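# Move the round-nosed sand core from mould to board

## Task

Lift the long, round-nosed sand core out of its seat in the mould and set it on the empty plywood board next to the mould with its flat block facing down, then release it.

## Robot and tools

Robot: two arms, left_arm and right_arm, each a six-joint arm ending in a parallel two-finger gripper. left_arm is based at (-0.016, +0.290, 0) and right_arm at (+0.030, -0.241, 0) in the scene frame. The scene frame has its origin on the tabletop between the bases, +x pointing out over the table, +z up, and left_arm on the +y side. The arm names do not match left and right in any image.

Gripper frame: the fingers point along the gripper's own +z axis and close along its y axis. The reported end_effector_position is the point between the finger pads, roughly 1 cm short of the fingertips. Joint ranges (rad): waist -2.618 to 3.054, shoulder 0 to 3.142, elbow 0 to 3.142, wrist pitch -1.571 to 1.571, wrist yaw -1.571 to 1.571, wrist roll -2.094 to 2.094.

Row format (shared by execute_actions and move): one flat list of 16 numbers covering both arms, even when only one moves. First left_arm: x, y, z (metres, scene frame), then qw, qx, qy, qz (orientation quaternion, w first, scene frame), then opening; then the same eight for right_arm. Position and quaternion are absolute targets for the gripper, not offsets. Opening runs from -1 (closed) to +1 (fully open, 0.094 m).

execute_actions(actions): a list of up to 15 actions, run in order. Each action is a table of at most 15 rows; each row is applied for one control step of 1/30 s, and if fewer than 15 rows are given the last one is repeated until 15 steps have passed. An empty list just returns the current state and images. Every step, the commanded pose is clipped to within 70 mm and 16 degrees of the measured pose, so far targets take several actions; after an action the arm continues only to its last clipped pose. If any target lies more than 0.6 m from that gripper's start position along any of its axes, the action is rejected for both arms; if the first action fails this, or anything is malformed, nothing runs. When position and orientation cannot both be reached, position wins.

move(target, speed, blocking): target is one 16-number row of absolute poses as above. Each gripper follows a straight line to its pose, all arms finishing together, over 0.5 to 10 s (cut off at 10 s). speed is top path speed in m/s, 0.002 to 0.5, default 0.25; rotation is capped at twice that in rad/s. Openings are sent at the start. Paths ignore obstacles and the other arm, and grippers can lag, drift or overshoot speed near full reach. With blocking=false the call returns after 0.5 s while motion continues; use wait(0) to check, and no new rows or moves are accepted until the move ends or stop is called. The result adds a 'move:' line with the ending (done, off_target, moving, held, fault), any limits (paced = pose clipped; held = some steps blocked, after which the arm may jump fast), and each gripper's distance from its pose.

wait(seconds): 0 to 10 s; arms hold their last command; returns early if a running move ends. stop(): brakes a running move (needs stopping room; fingers keep moving). zoom_image(camera, region): camera is cam_high, cam_low, cam_left_wrist or cam_right_wrist; region is [x0, y0, x1, y1] in image pixels from the top-left, at most 504 by 504. read_manual(section): returns licence texts only. finished_scene(scene): ends the current scene by its number; irreversible, and the core must already rest correctly on the board.

Results: a state line per arm with gripper position and quaternion; 'Hand target' lines show what each controller is now driving toward; grip_measured gives finger opening on the command scale (the last Joint positions value is opening in metres); step readings list positions at some steps, with HELD marking blocked steps. 'pose unreachable' means a clearance check altered that arm's command. FAULT and OVER-TEMPERATURE FAULT lines mean an arm stopped; MOTOR HOT warns from 75 °C, 90 °C stops the arm for 10 s, 100 °C makes it drop everything. Images arrive in the order cam_high, cam_low, cam_left_wrist, cam_right_wrist, each 504x504; calibration gives K, distortion and world-to-camera transforms.

Practical notes: arms usually stop a centimetre or more from the commanded pose, typically low, and reported positions get less accurate at long reach. To keep an arm still, resend its last reported pose and the wanted opening in every call; to keep orientation, repeat the same quaternion rather than copying a drifted reading. To hold the core, command an opening about 0.03 below grip_measured; smaller differences grip more gently. Pads press hard on first contact, and faster moves or targets deeper past a contact push harder. Occasional external tugs may act on a held part. Avoid: arms colliding or pressing on each other, anything leaving the table (fails the task), dropping or slamming the core, hard pushes, and long loaded holds that heat motors. Quicker, smoother motion with little effort is preferred. The simulation keeps running while you compose replies.

Each tool is called after "Request:" as name(argument=value, ...) on one line, values as JSON.

## Session

Request:
execute_actions(actions=[])

Scene clock: 0.00 s.
left_arm: end_effector_position=(+0.2282, +0.4760, +0.1407) grip_measured=+1.000 end_effector_quat_wxyz=(+0.061, +0.260, +0.872, +0.409) | right_arm: end_effector_position=(+0.2600, -0.0947, +0.1615) grip_measured=+1.000 end_effector_quat_wxyz=(+0.056, -0.528, +0.846, -0.049)
Joint positions: left_arm=[ 0.528  1.123  0.709 -0.486 -0.575  1.112  0.094] | right_arm=[ 0.608  1.477  1.341 -1.33   0.107 -0.488  0.094]
Joint velocities: left_arm=[-0.007  0.002 -0.002 -0.037 -0.095 -0.007  0.   ] | right_arm=[ 0.002  0.012  0.007  0.081 -0.051 -0.007  0.   ]
Hand target (left_arm): +0.232, +0.477, +0.149; +0.074, +0.251, +0.870, +0.417
Hand target (right_arm): +0.261, -0.093, +0.166; +0.064, -0.527, +0.846, -0.048

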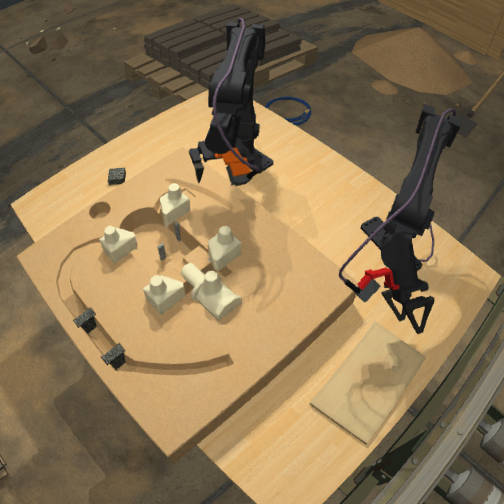

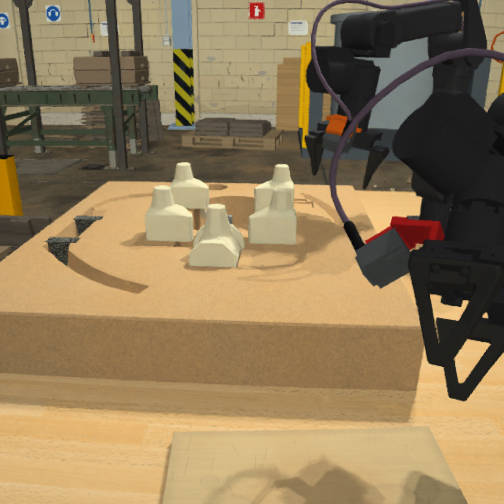

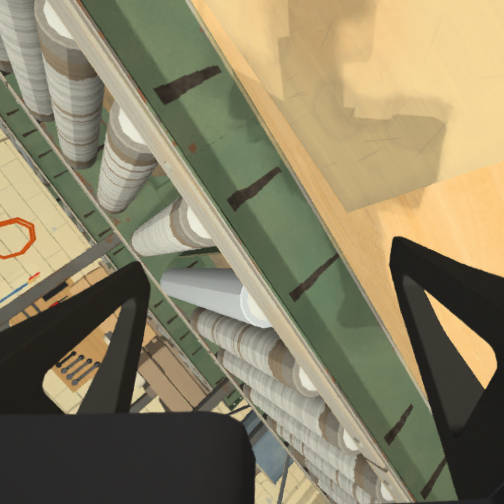

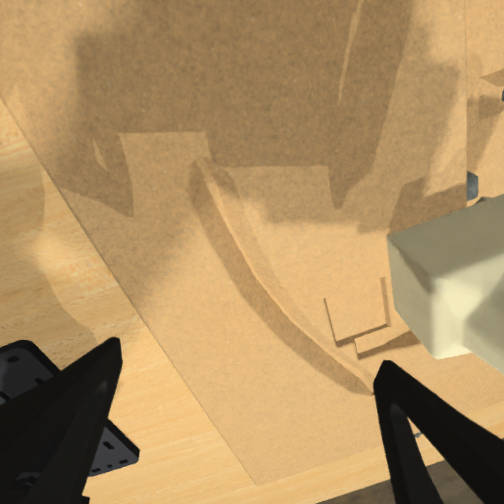

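Request:
zoom_image(camera="cam_high", region=[130, 220, 270, 340])

Request:
zoom_image(camera="cam_low", region=[150, 180, 290, 290])

Region (130, 220, 270, 340) of cam_high's 504x504 image, scaled by 3.600, with more detail than that image has; it fills the top 432 rows of this view, and the rest is white.

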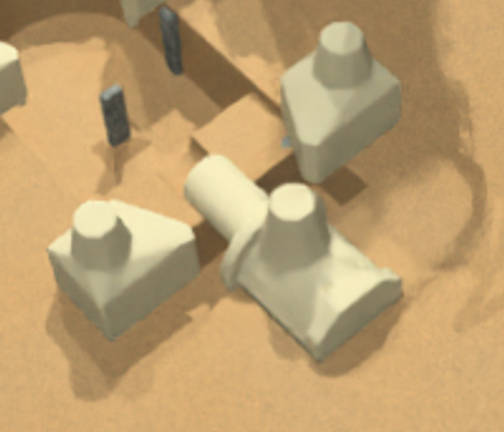

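Region (150, 180, 290, 290) of cam_low's 504x504 image, scaled by 3.600, with more detail than that image has; it fills the top 396 rows of this view, and the rest is white.

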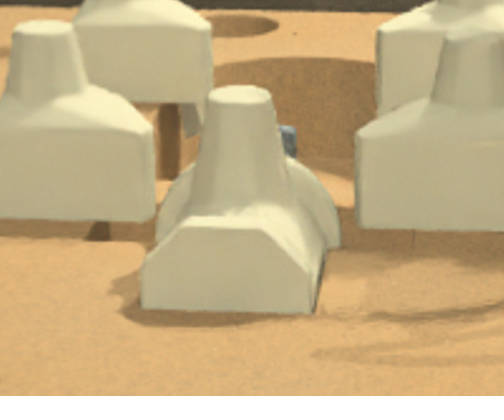

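Request:
move(target=[0.44,0.13,0.27,0,0.707,0.707,0,1,0.26,-0.0947,0.1615,0.056,-0.528,0.846,-0.049,1])

Scene clock: 3.83 s.
left_arm: end_effector_position=(+0.4411, +0.1307, +0.2655) grip_measured=+1.000 end_effector_quat_wxyz=(+0.201, +0.686, +0.691, +0.108) | right_arm: end_effector_position=(+0.2600, -0.0947, +0.1615) grip_measured=+1.000 end_effector_quat_wxyz=(+0.056, -0.528, +0.846, -0.049)
Joint positions: left_arm=[-0.146  2.203  2.632 -1.54  -0.025  1.222  0.094] | right_arm=[ 0.608  1.477  1.341 -1.33   0.107 -0.488  0.094]
Joint velocities: left_arm=[-0.002  0.007 -0.007  0.007  0.095 -0.066  0.   ] | right_arm=[ 0.012  0.012 -0.022 -0.007 -0.154 -0.007  0.   ]
Hand target (left_arm): +0.440, +0.129, +0.271; +0.211, +0.688, +0.687, +0.100
Hand target (right_arm): +0.260, -0.095, +0.162; +0.056, -0.528, +0.846, -0.049
Off the commanded pose (left_arm): 0.005 m, 26 deg; orientation clipped at the last step of the last action.
Off the commanded pose (right_arm): 0.000 m, 0 deg.
joint sent to its limit (left arm) — the command would take joint 4 (wrist pitch) past its lower limit, so that joint was sent only as far as its limit.
move: off_target (left_arm); limits=paced
camera_calibration (this result's frames):
cam_left_wrist: T_world_to_cam=[[-0.882679, 0.0977755, -0.459692, 0.503393], [-0.150265, 0.868063, 0.473167, -0.162686], [0.445306, 0.48673, -0.751529, 0.0586313], [0, 0, 0, 1]] pos_world=[0.39378, 0.0634647, 0.352447]

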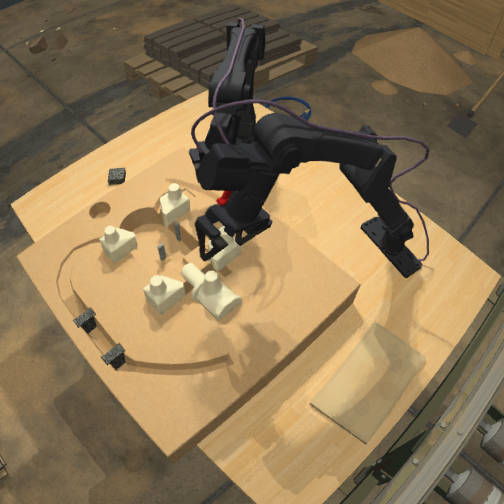

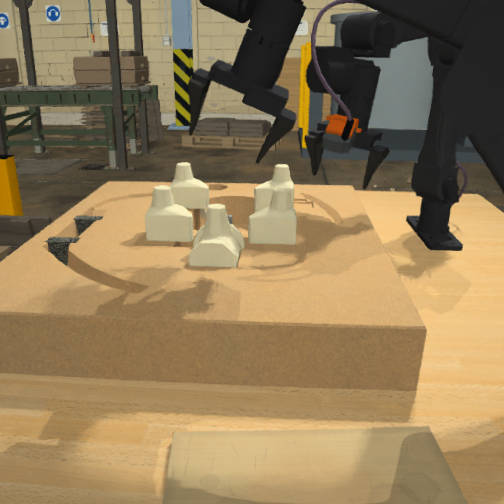

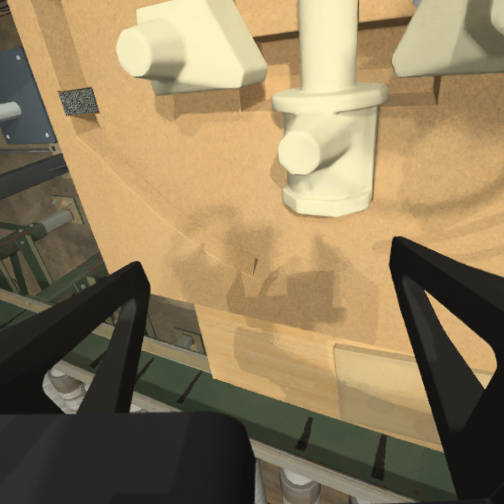

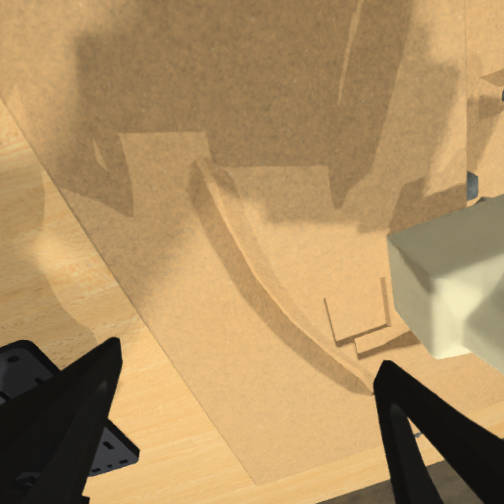

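Request:
move(target=[0.465,0.117,0.18,0.216,0,0.976,0,0.3,0.26,-0.0947,0.1615,0.056,-0.528,0.846,-0.049,1])

Request:
move(target=[0.475,0.117,0.13,0.216,0,0.976,0,0.3,0.26,-0.0947,0.1615,0.056,-0.528,0.846,-0.049,1], speed=0.06)

Scene clock: 7.93 s.
left_arm: end_effector_position=(+0.4614, +0.1195, +0.1777) grip_measured=+0.302 end_effector_quat_wxyz=(+0.199, +0.006, +0.980, -0.002) | right_arm: end_effector_position=(+0.2600, -0.0947, +0.1615) grip_measured=+1.000 end_effector_quat_wxyz=(+0.056, -0.528, +0.846, -0.049)
Joint positions: left_arm=[-0.195  2.198  2.259 -1.257 -0.146 -0.357  0.061] | right_arm=[ 0.608  1.477  1.341 -1.33   0.107 -0.488  0.094]
Joint velocities: left_arm=[-0.007  0.007  0.002  0.022  0.007 -0.037 -0.   ] | right_arm=[ 0.012 -0.002 -0.002 -0.007  0.007  0.022  0.   ]
Hand target (left_arm): +0.466, +0.116, +0.180; +0.215, -0.000, +0.977, -0.001
Hand target (right_arm): +0.260, -0.095, +0.162; +0.056, -0.528, +0.846, -0.049
Off the commanded pose (left_arm): 0.005 m, 2 deg.
Off the commanded pose (right_arm): 0.000 m, 0 deg.
move: done
camera_calibration (this result's frames):
cam_left_wrist: T_world_to_cam=[[-0.129625, -0.988756, -0.0745606, 0.19598], [-0.964668, 0.108358, 0.240155, 0.399552], [-0.229375, 0.103056, -0.967867, 0.384677], [0, 0, 0, 1]] pos_world=[0.499075, 0.110839, 0.290974]

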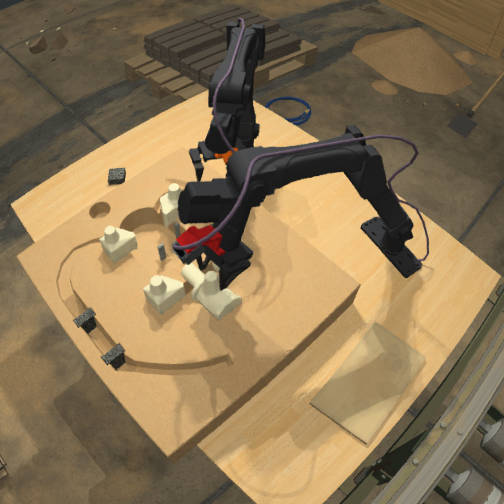

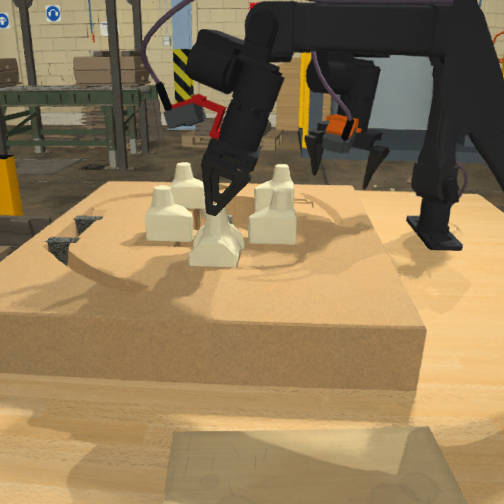

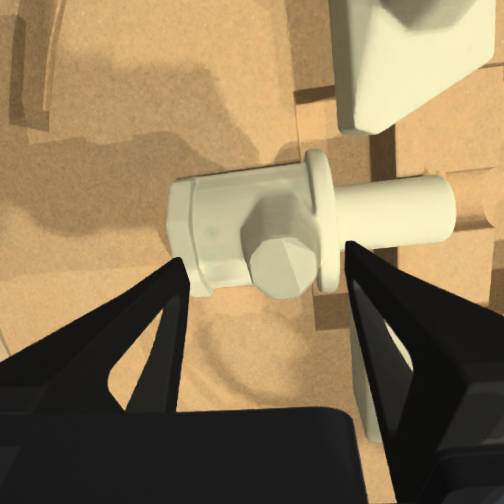

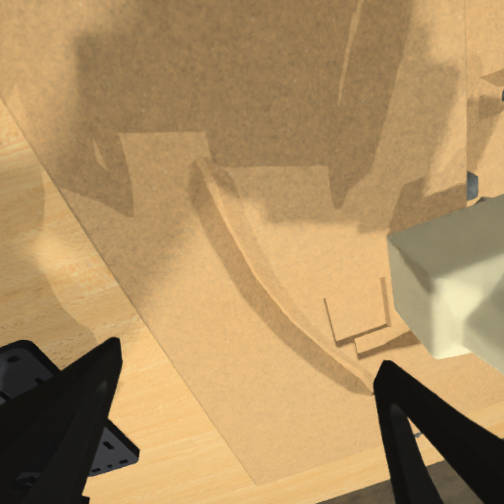

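Scene clock: 9.23 s.
left_arm: end_effector_position=(+0.4762, +0.1145, +0.1400) grip_measured=+0.302 end_effector_quat_wxyz=(+0.224, +0.004, +0.975, -0.003) | right_arm: end_effector_position=(+0.2600, -0.0947, +0.1615) grip_measured=+1.000 end_effector_quat_wxyz=(+0.056, -0.528, +0.846, -0.049)
Joint positions: left_arm=[-0.199  2.176  2.05  -1.023 -0.164 -0.357  0.061] | right_arm=[ 0.608  1.477  1.341 -1.33   0.107 -0.488  0.094]
Joint velocities: left_arm=[-0.007 -0.017 -0.002  0.022  0.051  0.051  0.001] | right_arm=[-0.002  0.012 -0.002 -0.007 -0.037 -0.051  0.   ]
Hand target (left_arm): +0.476, +0.117, +0.130; +0.216, -0.000, +0.976, +0.000
Hand target (right_arm): +0.260, -0.095, +0.162; +0.056, -0.528, +0.846, -0.049
Off the commanded pose (left_arm): 0.010 m, 1 deg.
Off the commanded pose (right_arm): 0.000 m, 0 deg.
move: done
camera_calibration (this result's frames):
cam_left_wrist: T_world_to_cam=[[-0.123208, -0.989342, -0.0776074, 0.187566], [-0.975717, 0.106497, 0.191404, 0.435759], [-0.181099, 0.0993054, -0.978438, 0.330995], [0, 0, 0, 1]] pos_world=[0.50823, 0.10629, 0.255009]

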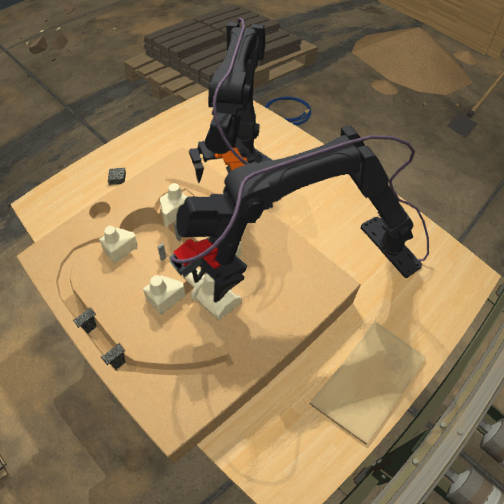

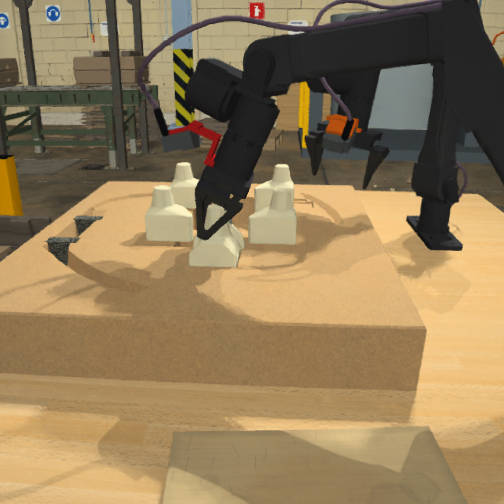

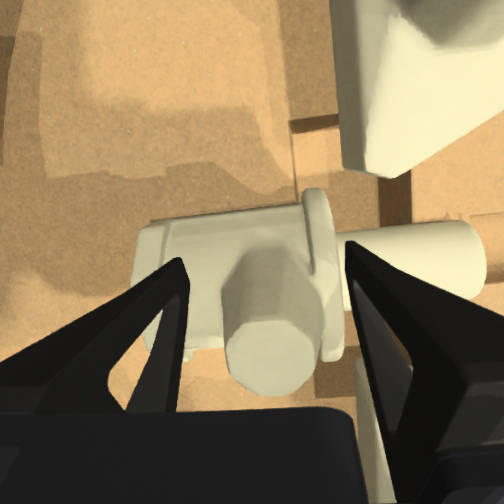

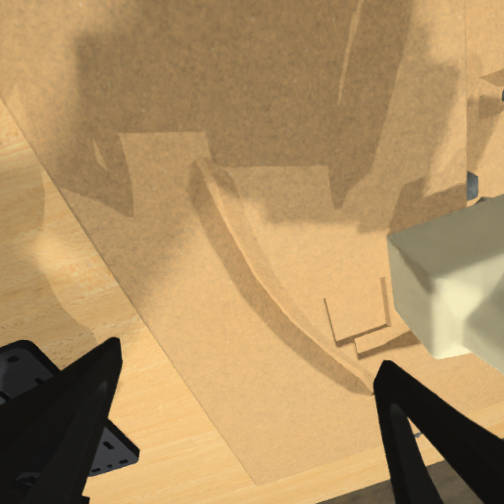

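Request:
move(target=[0.463,0.114,0.158,0.216,0,0.976,0,0.3,0.26,-0.0947,0.1615,0.056,-0.528,0.846,-0.049,1], speed=0.06)

Request:
move(target=[0.463,0.114,0.158,0.216,0,0.976,0,-0.4,0.26,-0.0947,0.1615,0.056,-0.528,0.846,-0.049,1])

Scene clock: 10.33 s.
left_arm: end_effector_position=(+0.4718, +0.1147, +0.1408) grip_measured=+0.302 end_effector_quat_wxyz=(+0.216, +0.005, +0.976, +0.001) | right_arm: end_effector_position=(+0.2600, -0.0947, +0.1615) grip_measured=+1.000 end_effector_quat_wxyz=(+0.056, -0.528, +0.846, -0.049)
Joint positions: left_arm=[-0.203  2.176  2.06  -1.05  -0.166 -0.361  0.061] | right_arm=[ 0.608  1.477  1.341 -1.33   0.107 -0.488  0.094]
Joint velocities: left_arm=[-0.007 -0.032  0.012 -0.022 -0.051 -0.051 -0.001] | right_arm=[ 0.027 -0.022 -0.017 -0.007  0.007 -0.081  0.   ]
Hand target (left_arm): +0.463, +0.114, +0.157; +0.217, +0.000, +0.976, -0.000
Hand target (right_arm): +0.260, -0.095, +0.162; +0.056, -0.528, +0.846, -0.049
Off the commanded pose (left_arm): 0.019 m, 1 deg.
Off the commanded pose (right_arm): 0.000 m, 0 deg.
move: off_target (left_arm)
camera_calibration (this result's frames):
cam_left_wrist: T_world_to_cam=[[-0.123734, -0.988827, -0.0831342, 0.188291], [-0.972762, 0.10432, 0.207006, 0.427912], [-0.196021, 0.106483, -0.974801, 0.336678], [0, 0, 0, 1]] pos_world=[0.50555, 0.105697, 0.255267]

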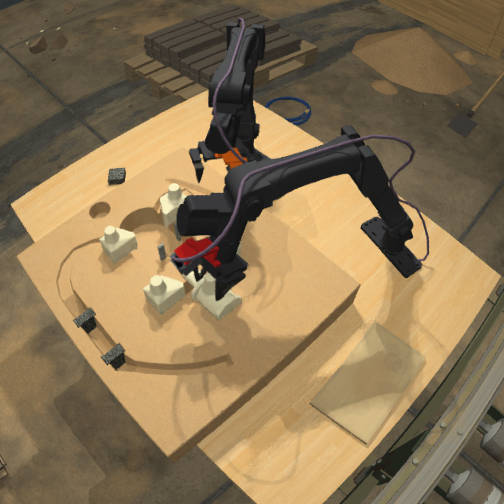

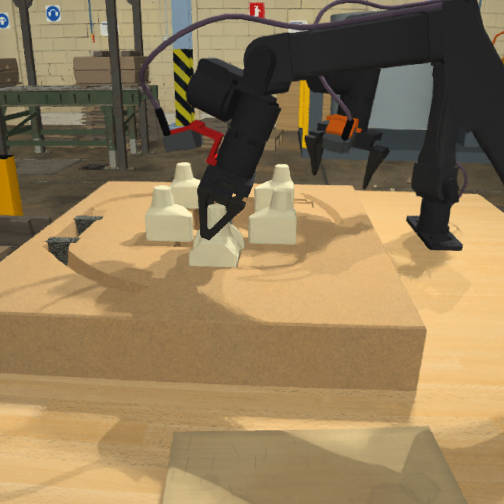

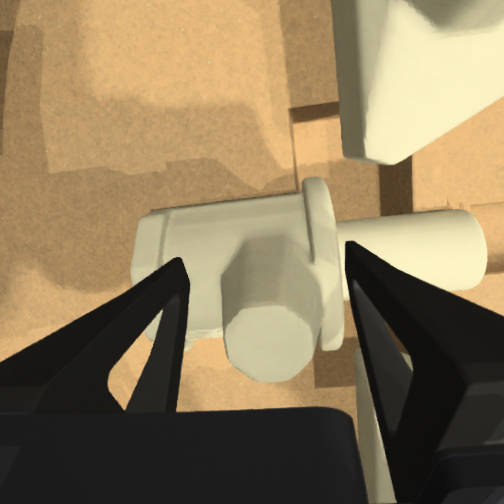

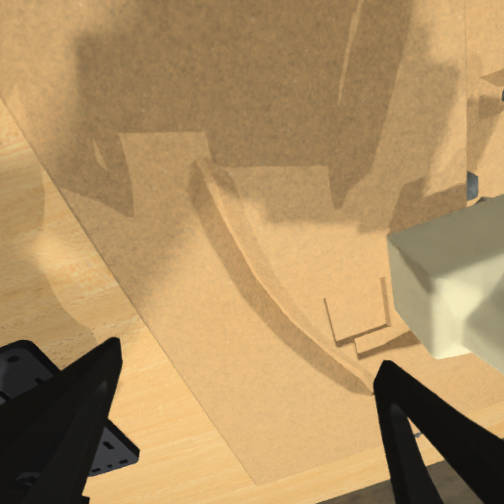

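Scene clock: 11.03 s.
left_arm: end_effector_position=(+0.4714, +0.1092, +0.1414) grip_measured=-0.062 end_effector_quat_wxyz=(+0.218, +0.011, +0.976, -0.004) | right_arm: end_effector_position=(+0.2600, -0.0947, +0.1615) grip_measured=+1.000 end_effector_quat_wxyz=(+0.056, -0.528, +0.846, -0.049)
Joint positions: left_arm=[-0.211  2.176  2.06  -1.044 -0.16  -0.356  0.044] | right_arm=[ 0.608  1.477  1.341 -1.33   0.107 -0.488  0.094]
Joint velocities: left_arm=[ 0.002  0.012  0.002  0.081  0.051 -0.007 -0.001] | right_arm=[ 0.022 -0.002  0.012  0.007 -0.066  0.037  0.   ]
Hand target (left_arm): +0.463, +0.114, +0.158; +0.217, +0.000, +0.976, -0.001
Hand target (right_arm): +0.260, -0.095, +0.162; +0.056, -0.528, +0.846, -0.049
Off the commanded pose (left_arm): 0.019 m, 1 deg.
Off the commanded pose (right_arm): 0.000 m, 0 deg.
move: off_target (left_arm)
camera_calibration (this result's frames):
cam_left_wrist: T_world_to_cam=[[-0.137469, -0.987457, -0.0776532, 0.188378], [-0.97201, 0.119407, 0.202334, 0.426658], [-0.190524, 0.103294, -0.976233, 0.33574], [0, 0, 0, 1]] pos_world=[0.504578, 0.100389, 0.256062]

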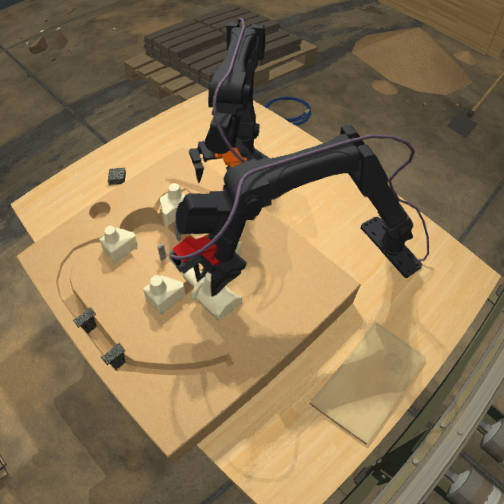

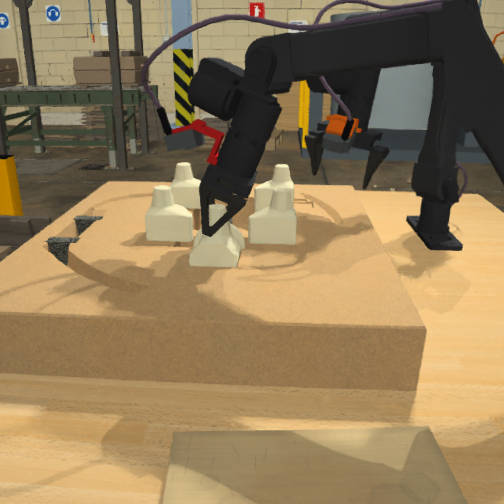

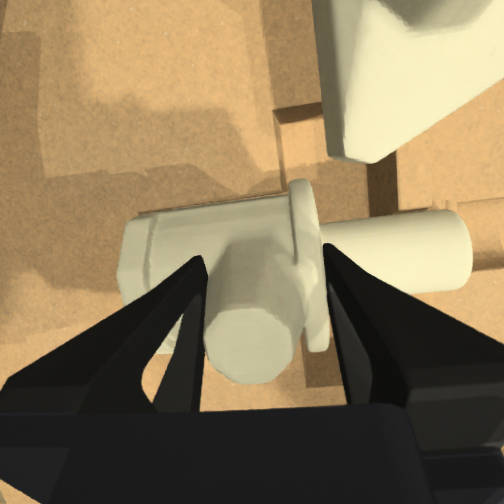

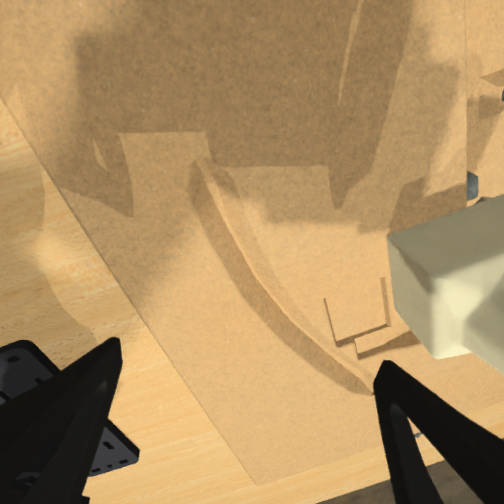

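Request:
move(target=[0.465,0.109,0.25,0.216,0,0.976,0,-0.1,0.26,-0.0947,0.1615,0.056,-0.528,0.846,-0.049,1], speed=0.08)

Scene clock: 12.83 s.
left_arm: end_effector_position=(+0.4630, +0.1112, +0.2100) grip_measured=-0.062 end_effector_quat_wxyz=(+0.198, +0.008, +0.980, +0.001) | right_arm: end_effector_position=(+0.2600, -0.0947, +0.1615) grip_measured=+1.000 end_effector_quat_wxyz=(+0.056, -0.528, +0.846, -0.049)
Joint positions: left_arm=[-0.212  2.386  2.735 -1.552 -0.156 -0.368  0.044] | right_arm=[ 0.608  1.477  1.341 -1.33   0.107 -0.488  0.094]
Joint velocities: left_arm=[-0.017  0.017 -0.007 -0.066  0.022 -0.081 -0.   ] | right_arm=[ 0.002 -0.007  0.007  0.095  0.037 -0.037  0.   ]
Hand target (left_arm): +0.461, +0.111, +0.249; +0.244, +0.002, +0.970, -0.011
Hand target (right_arm): +0.260, -0.095, +0.162; +0.056, -0.528, +0.846, -0.049
Off the commanded pose (left_arm): 0.040 m, 2 deg.
Off the commanded pose (right_arm): 0.000 m, 0 deg.
joint sent to its limit (left arm) — the command would take joint 4 (wrist pitch) past its lower limit, so that joint was sent only as far as its limit.
move: off_target (left_arm)
camera_calibration (this result's frames):
cam_left_wrist: T_world_to_cam=[[-0.133518, -0.987717, -0.0811659, 0.193473], [-0.963607, 0.110247, 0.24353, 0.392873], [-0.23159, 0.110728, -0.966491, 0.417067], [0, 0, 0, 1]] pos_world=[0.500996, 0.101602, 0.323118]

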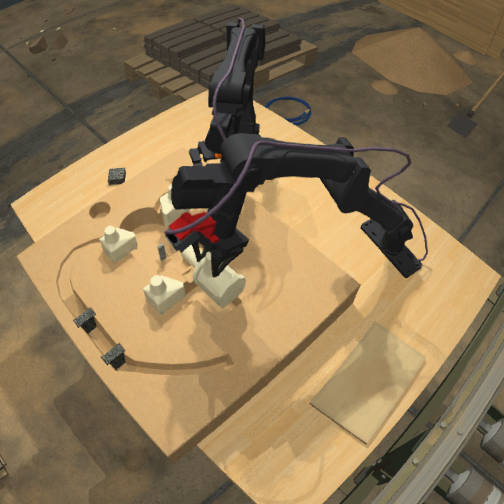

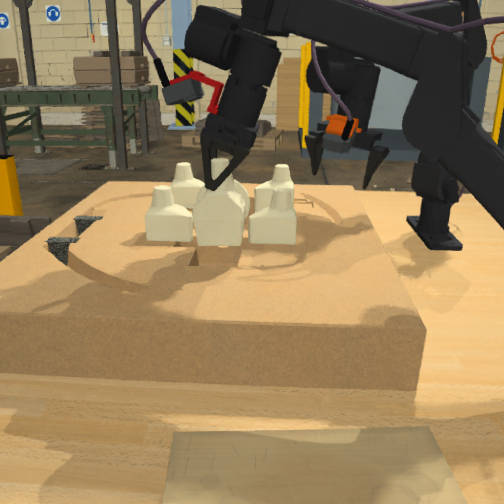

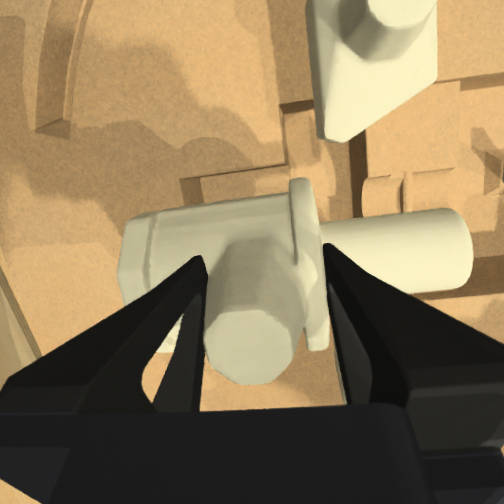

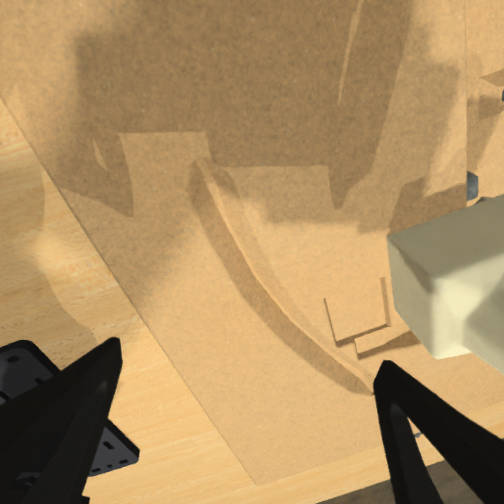

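Request:
move(target=[0.40,0.30,0.24,0.216,0,0.976,0,-0.1,0.26,-0.0947,0.1615,0.056,-0.528,0.846,-0.049,1], speed=0.15)

Request:
move(target=[0.33,0.48,0.17,0.153,-0.69,0.69,0.153,-0.1,0.26,-0.0947,0.1615,0.056,-0.528,0.846,-0.049,1], speed=0.2)

Scene clock: 15.20 s.
left_arm: end_effector_position=(+0.3855, +0.3037, +0.2074) grip_measured=-0.062 end_effector_quat_wxyz=(+0.150, -0.007, +0.989, +0.011) | right_arm: end_effector_position=(+0.2600, -0.0947, +0.1615) grip_measured=+1.000 end_effector_quat_wxyz=(+0.056, -0.528, +0.846, -0.049)
Joint positions: left_arm=[ 0.226  1.823  1.866 -1.313 -0.016  0.014  0.044] | right_arm=[ 0.608  1.477  1.341 -1.33   0.107 -0.488  0.094]
Joint velocities: left_arm=[-0.002  0.007  0.012  0.037 -0.007  0.022 -0.   ] | right_arm=[ 0.007 -0.002  0.007 -0.037 -0.007 -0.081  0.   ]
Hand target (left_arm): +0.397, +0.301, +0.240; +0.216, +0.002, +0.976, +0.008
Hand target (right_arm): +0.260, -0.095, +0.162; +0.056, -0.528, +0.846, -0.049
Off the commanded pose (left_arm): 0.036 m, 8 deg.
Off the commanded pose (right_arm): 0.000 m, 0 deg.
move: off_target (left_arm)
camera_calibration (this result's frames):
cam_left_wrist: T_world_to_cam=[[-0.108873, -0.99065, -0.0822117, 0.364707], [-0.938163, 0.0750585, 0.337959, 0.278899], [-0.328628, 0.113923, -0.937563, 0.405728], [0, 0, 0, 1]] pos_world=[0.434694, 0.294142, 0.316123]

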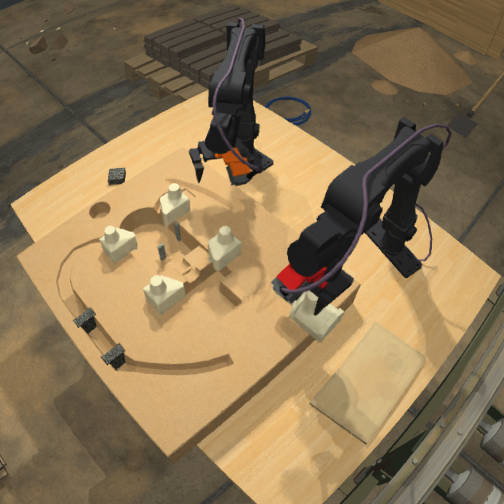

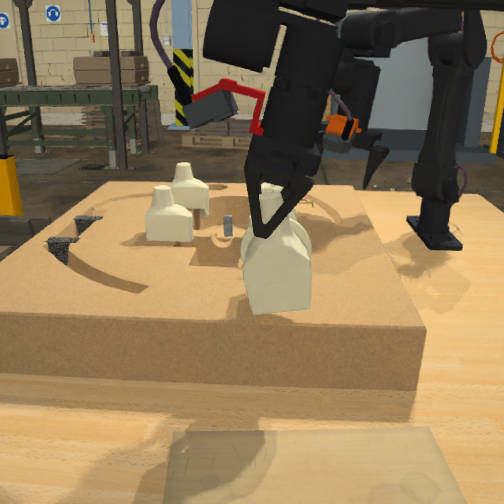

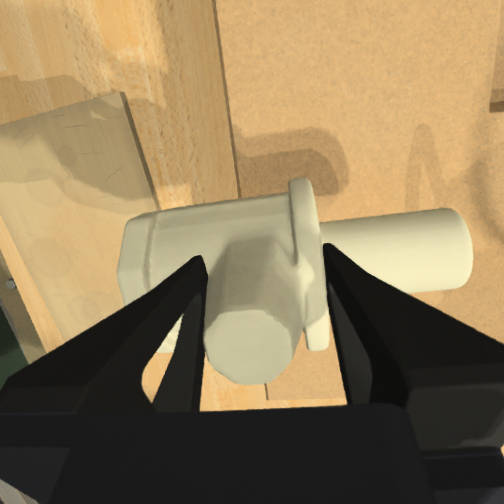

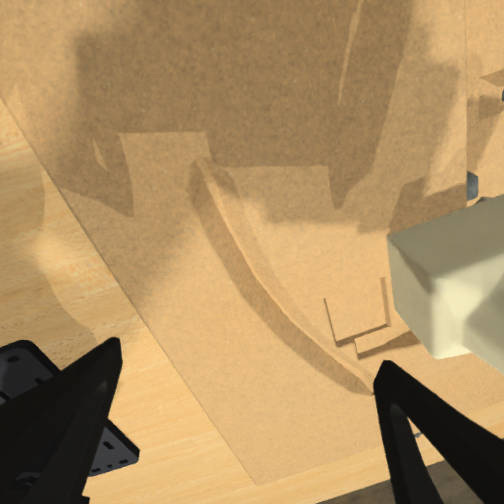

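Scene clock: 19.60 s.
left_arm: end_effector_position=(+0.3287, +0.4668, +0.1420) grip_measured=-0.062 end_effector_quat_wxyz=(-0.116, +0.684, -0.706, -0.139) | right_arm: end_effector_position=(+0.2600, -0.0947, +0.1615) grip_measured=+1.000 end_effector_quat_wxyz=(+0.056, -0.528, +0.846, -0.049)
Joint positions: left_arm=[ 0.512  1.914  1.719 -1.285 -0.355 -1.212  0.044] | right_arm=[ 0.608  1.477  1.341 -1.33   0.107 -0.488  0.094]
Joint velocities: left_arm=[-0.012  0.002  0.012 -0.022  0.022  0.022 -0.001] | right_arm=[-0.007 -0.002  0.002  0.022 -0.037 -0.051  0.   ]
Hand target (left_arm): +0.329, +0.480, +0.169; -0.155, +0.690, -0.690, -0.156
Hand target (right_arm): +0.260, -0.095, +0.162; +0.056, -0.528, +0.846, -0.049
Off the commanded pose (left_arm): 0.031 m, 5 deg.
Off the commanded pose (right_arm): 0.000 m, 0 deg.
move: off_target (left_arm)
camera_calibration (this result's frames):
cam_left_wrist: T_world_to_cam=[[0.983487, -0.144958, -0.108353, -0.235441], [-0.109745, -0.953753, 0.279841, 0.451612], [-0.143908, -0.263329, -0.953912, 0.424825], [0, 0, 0, 1]] pos_world=[0.34225, 0.508466, 0.253356]

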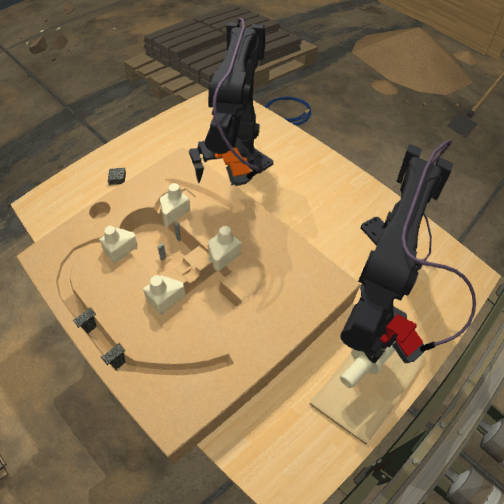

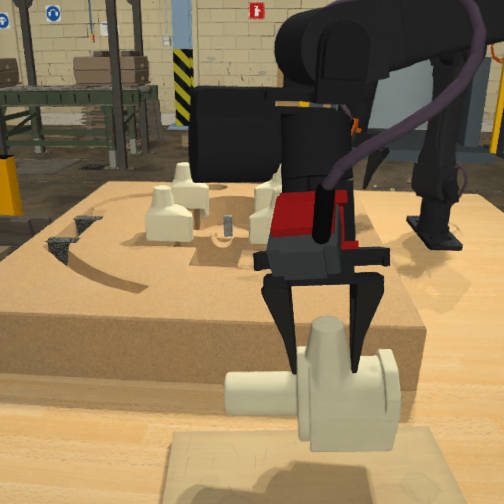

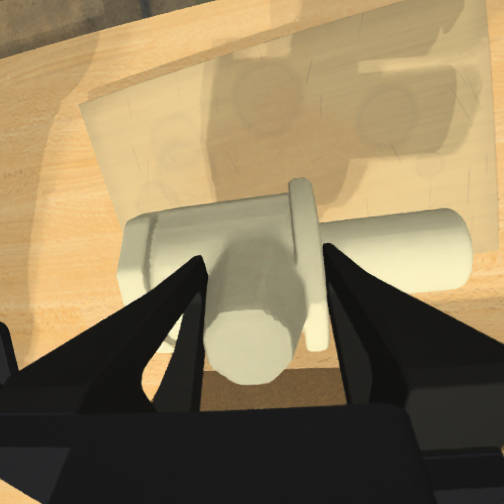

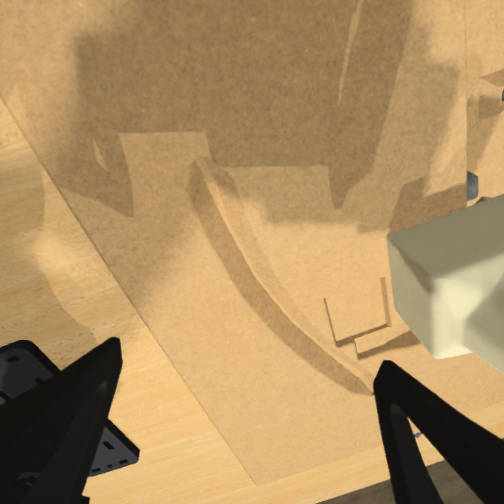

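Request:
move(target=[0.35,0.505,0.12,0.153,-0.69,0.69,0.153,-0.1,0.26,-0.0947,0.1615,0.056,-0.528,0.846,-0.049,1], speed=0.04)

Scene clock: 21.40 s.
left_arm: end_effector_position=(+0.3419, +0.4858, +0.1049) grip_measured=-0.062 end_effector_quat_wxyz=(-0.109, +0.691, -0.701, -0.139) | right_arm: end_effector_position=(+0.2600, -0.0947, +0.1615) grip_measured=+1.000 end_effector_quat_wxyz=(+0.056, -0.528, +0.846, -0.049)
Joint positions: left_arm=[ 0.551  2.005  1.7   -1.18  -0.345 -1.192  0.044] | right_arm=[ 0.608  1.477  1.341 -1.33   0.107 -0.488  0.094]
Joint velocities: left_arm=[ 0.012  0.002 -0.022 -0.022 -0.007  0.022  0.001] | right_arm=[-0.017  0.012  0.002  0.037 -0.081  0.037  0.   ]
Hand target (left_arm): +0.349, +0.504, +0.122; -0.152, +0.691, -0.689, -0.154
Hand target (right_arm): +0.260, -0.095, +0.162; +0.056, -0.528, +0.846, -0.049
Off the commanded pose (left_arm): 0.026 m, 5 deg.
Off the commanded pose (right_arm): 0.000 m, 0 deg.
move: off_target (left_arm)
camera_calibration (this result's frames):
cam_left_wrist: T_world_to_cam=[[0.985326, -0.127337, -0.113659, -0.258335], [-0.0895267, -0.952517, 0.291028, 0.472961], [-0.145321, -0.276582, -0.949939, 0.402852], [0, 0, 0, 1]] pos_world=[0.355429, 0.529029, 0.215678]

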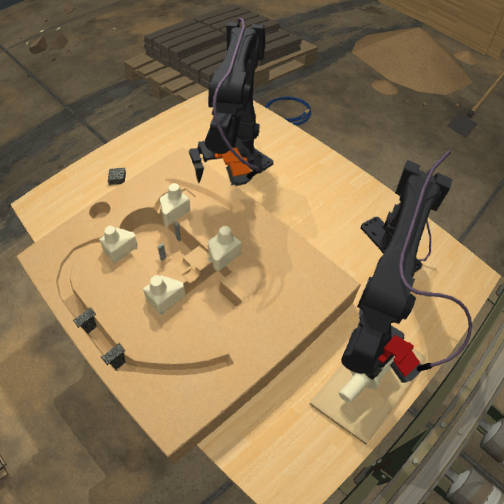

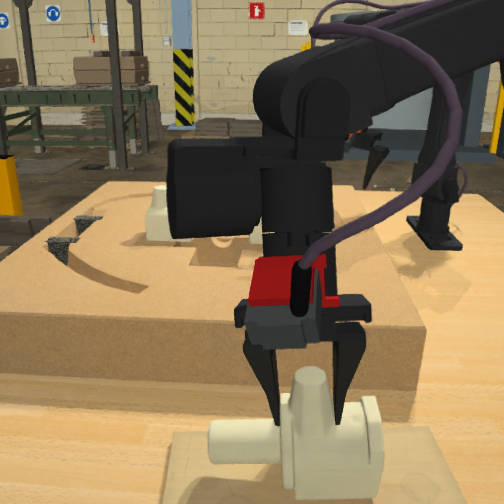

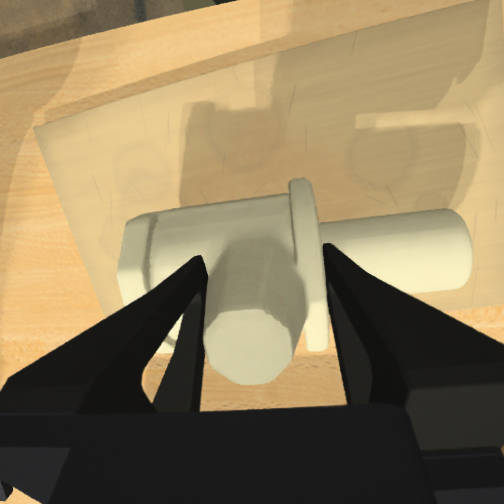

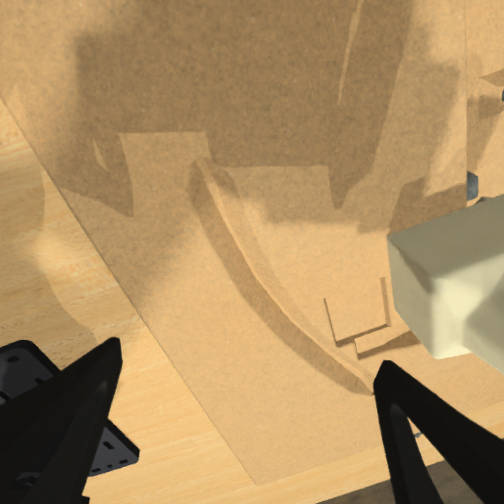

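Request:
move(target=[0.355,0.52,0.10,0.153,-0.69,0.69,0.153,-0.1,0.26,-0.0947,0.1615,0.056,-0.528,0.846,-0.049,1], speed=0.03)

Scene clock: 23.40 s.
left_arm: end_effector_position=(+0.3431, +0.4946, +0.1039) grip_measured=-0.062 end_effector_quat_wxyz=(-0.113, +0.687, -0.704, -0.137) | right_arm: end_effector_position=(+0.2600, -0.0947, +0.1615) grip_measured=+1.000 end_effector_quat_wxyz=(+0.056, -0.528, +0.846, -0.049)
Joint positions: left_arm=[ 0.572  2.008  1.7   -1.157 -0.341 -1.158  0.044] | right_arm=[ 0.608  1.477  1.341 -1.33   0.107 -0.488  0.094]
Joint velocities: left_arm=[-0.002 -0.022 -0.007 -0.066 -0.022  0.051 -0.   ] | right_arm=[-0.002  0.002  0.012  0.066 -0.051 -0.037  0.   ]
Hand target (left_arm): +0.353, +0.519, +0.102; -0.151, +0.691, -0.689, -0.155
Hand target (right_arm): +0.260, -0.095, +0.162; +0.056, -0.528, +0.846, -0.049
Off the commanded pose (left_arm): 0.028 m, 5 deg.
Off the commanded pose (right_arm): 0.000 m, 0 deg.
move: off_target (left_arm)
camera_calibration (this result's frames):
cam_left_wrist: T_world_to_cam=[[0.984605, -0.138781, -0.106267, -0.253391], [-0.103147, -0.952132, 0.287759, 0.486543], [-0.141115, -0.272367, -0.951789, 0.401171], [0, 0, 0, 1]] pos_world=[0.356287, 0.537353, 0.214896]

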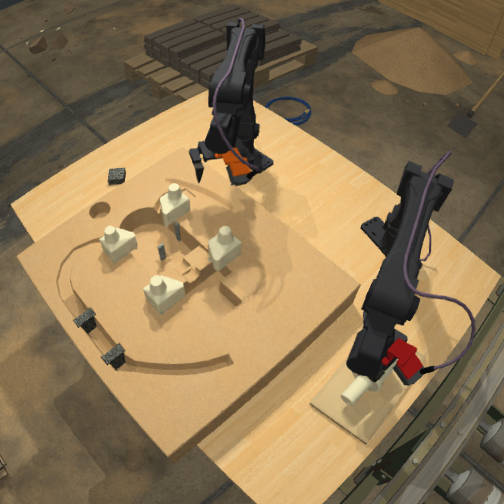

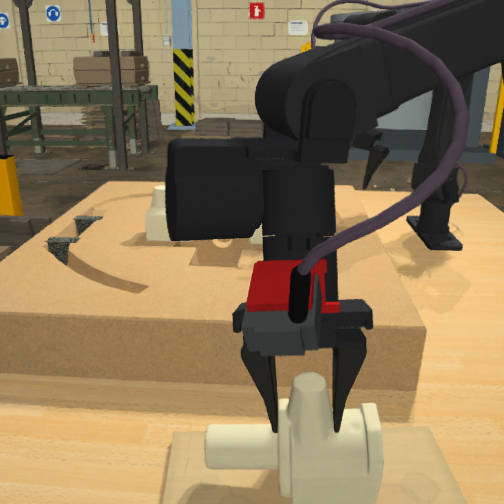

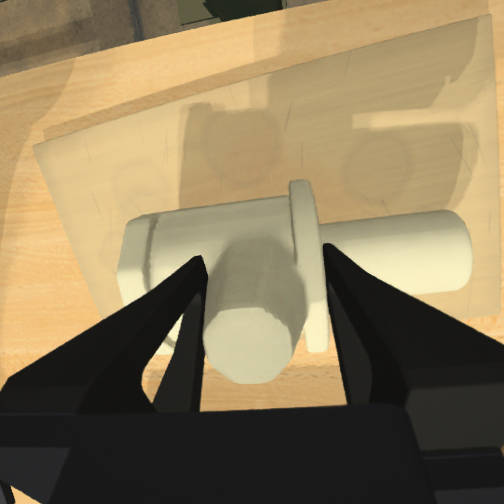

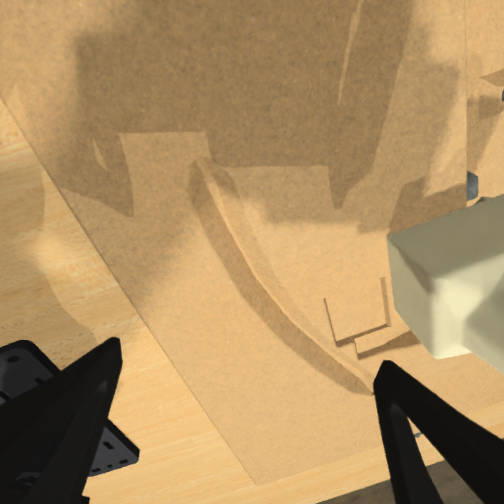

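Contact or friction? Test lower.

Request:
move(target=[0.345,0.50,0.082,0.153,-0.69,0.69,0.153,-0.1,0.26,-0.0947,0.1615,0.056,-0.528,0.846,-0.049,1], speed=0.03)

Scene clock: 25.37 s.
left_arm: end_effector_position=(+0.3406, +0.4900, +0.1016) grip_measured=-0.062 end_effector_quat_wxyz=(-0.141, +0.684, -0.700, -0.146) | right_arm: end_effector_position=(+0.2600, -0.0947, +0.1615) grip_measured=+1.000 end_effector_quat_wxyz=(+0.056, -0.528, +0.846, -0.049)
Joint positions: left_arm=[ 0.545  1.955  1.6   -1.073 -0.386 -1.175  0.044] | right_arm=[ 0.608  1.477  1.341 -1.33   0.107 -0.488  0.094]
Joint velocities: left_arm=[-0.002 -0.007 -0.007 -0.081  0.007 -0.022  0.001] | right_arm=[-0.002  0.017  0.002  0.022 -0.007  0.022  0.   ]
Hand target (left_arm): +0.344, +0.499, +0.083; -0.151, +0.691, -0.690, -0.153
Hand target (right_arm): +0.260, -0.095, +0.162; +0.056, -0.528, +0.846, -0.049
Off the commanded pose (left_arm): 0.022 m, 2 deg.
Off the commanded pose (right_arm): 0.000 m, 0 deg.
move: off_target (left_arm)
camera_calibration (this result's frames):
cam_left_wrist: T_world_to_cam=[[0.986473, -0.137996, -0.0884793, -0.254589], [-0.114203, -0.965756, 0.232967, 0.49852], [-0.117598, -0.219711, -0.968451, 0.365232], [0, 0, 0, 1]] pos_world=[0.351029, 0.526562, 0.215045]

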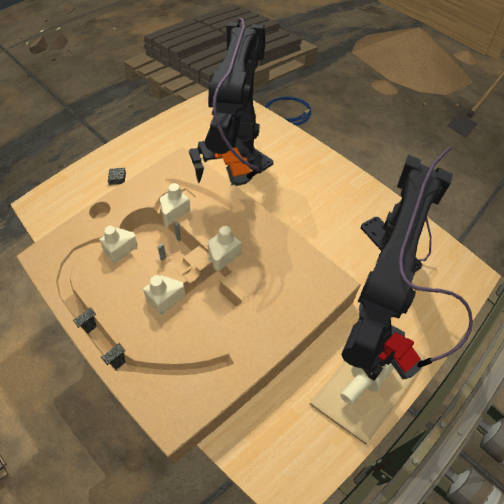

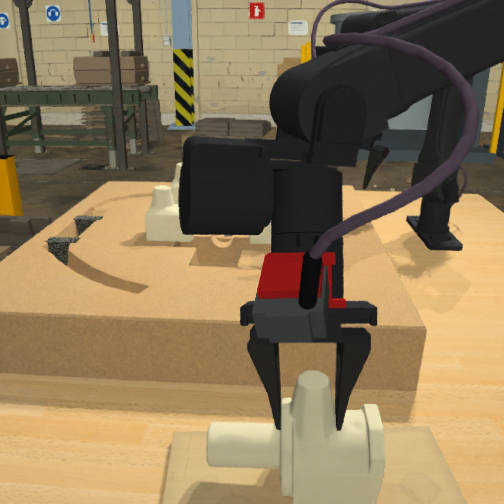

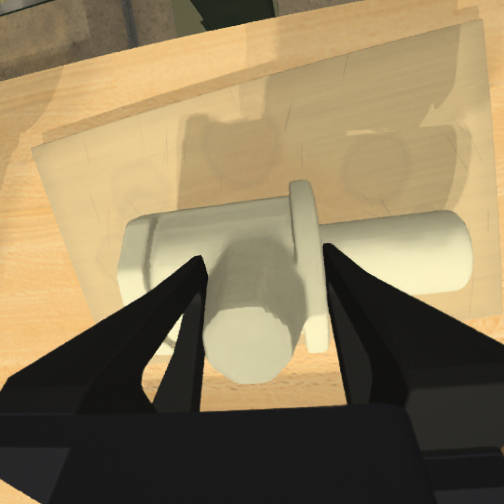

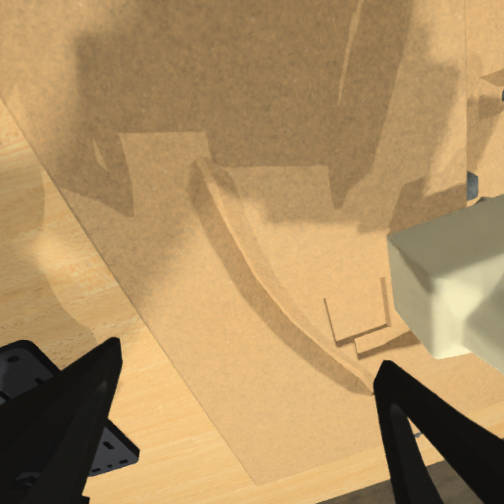

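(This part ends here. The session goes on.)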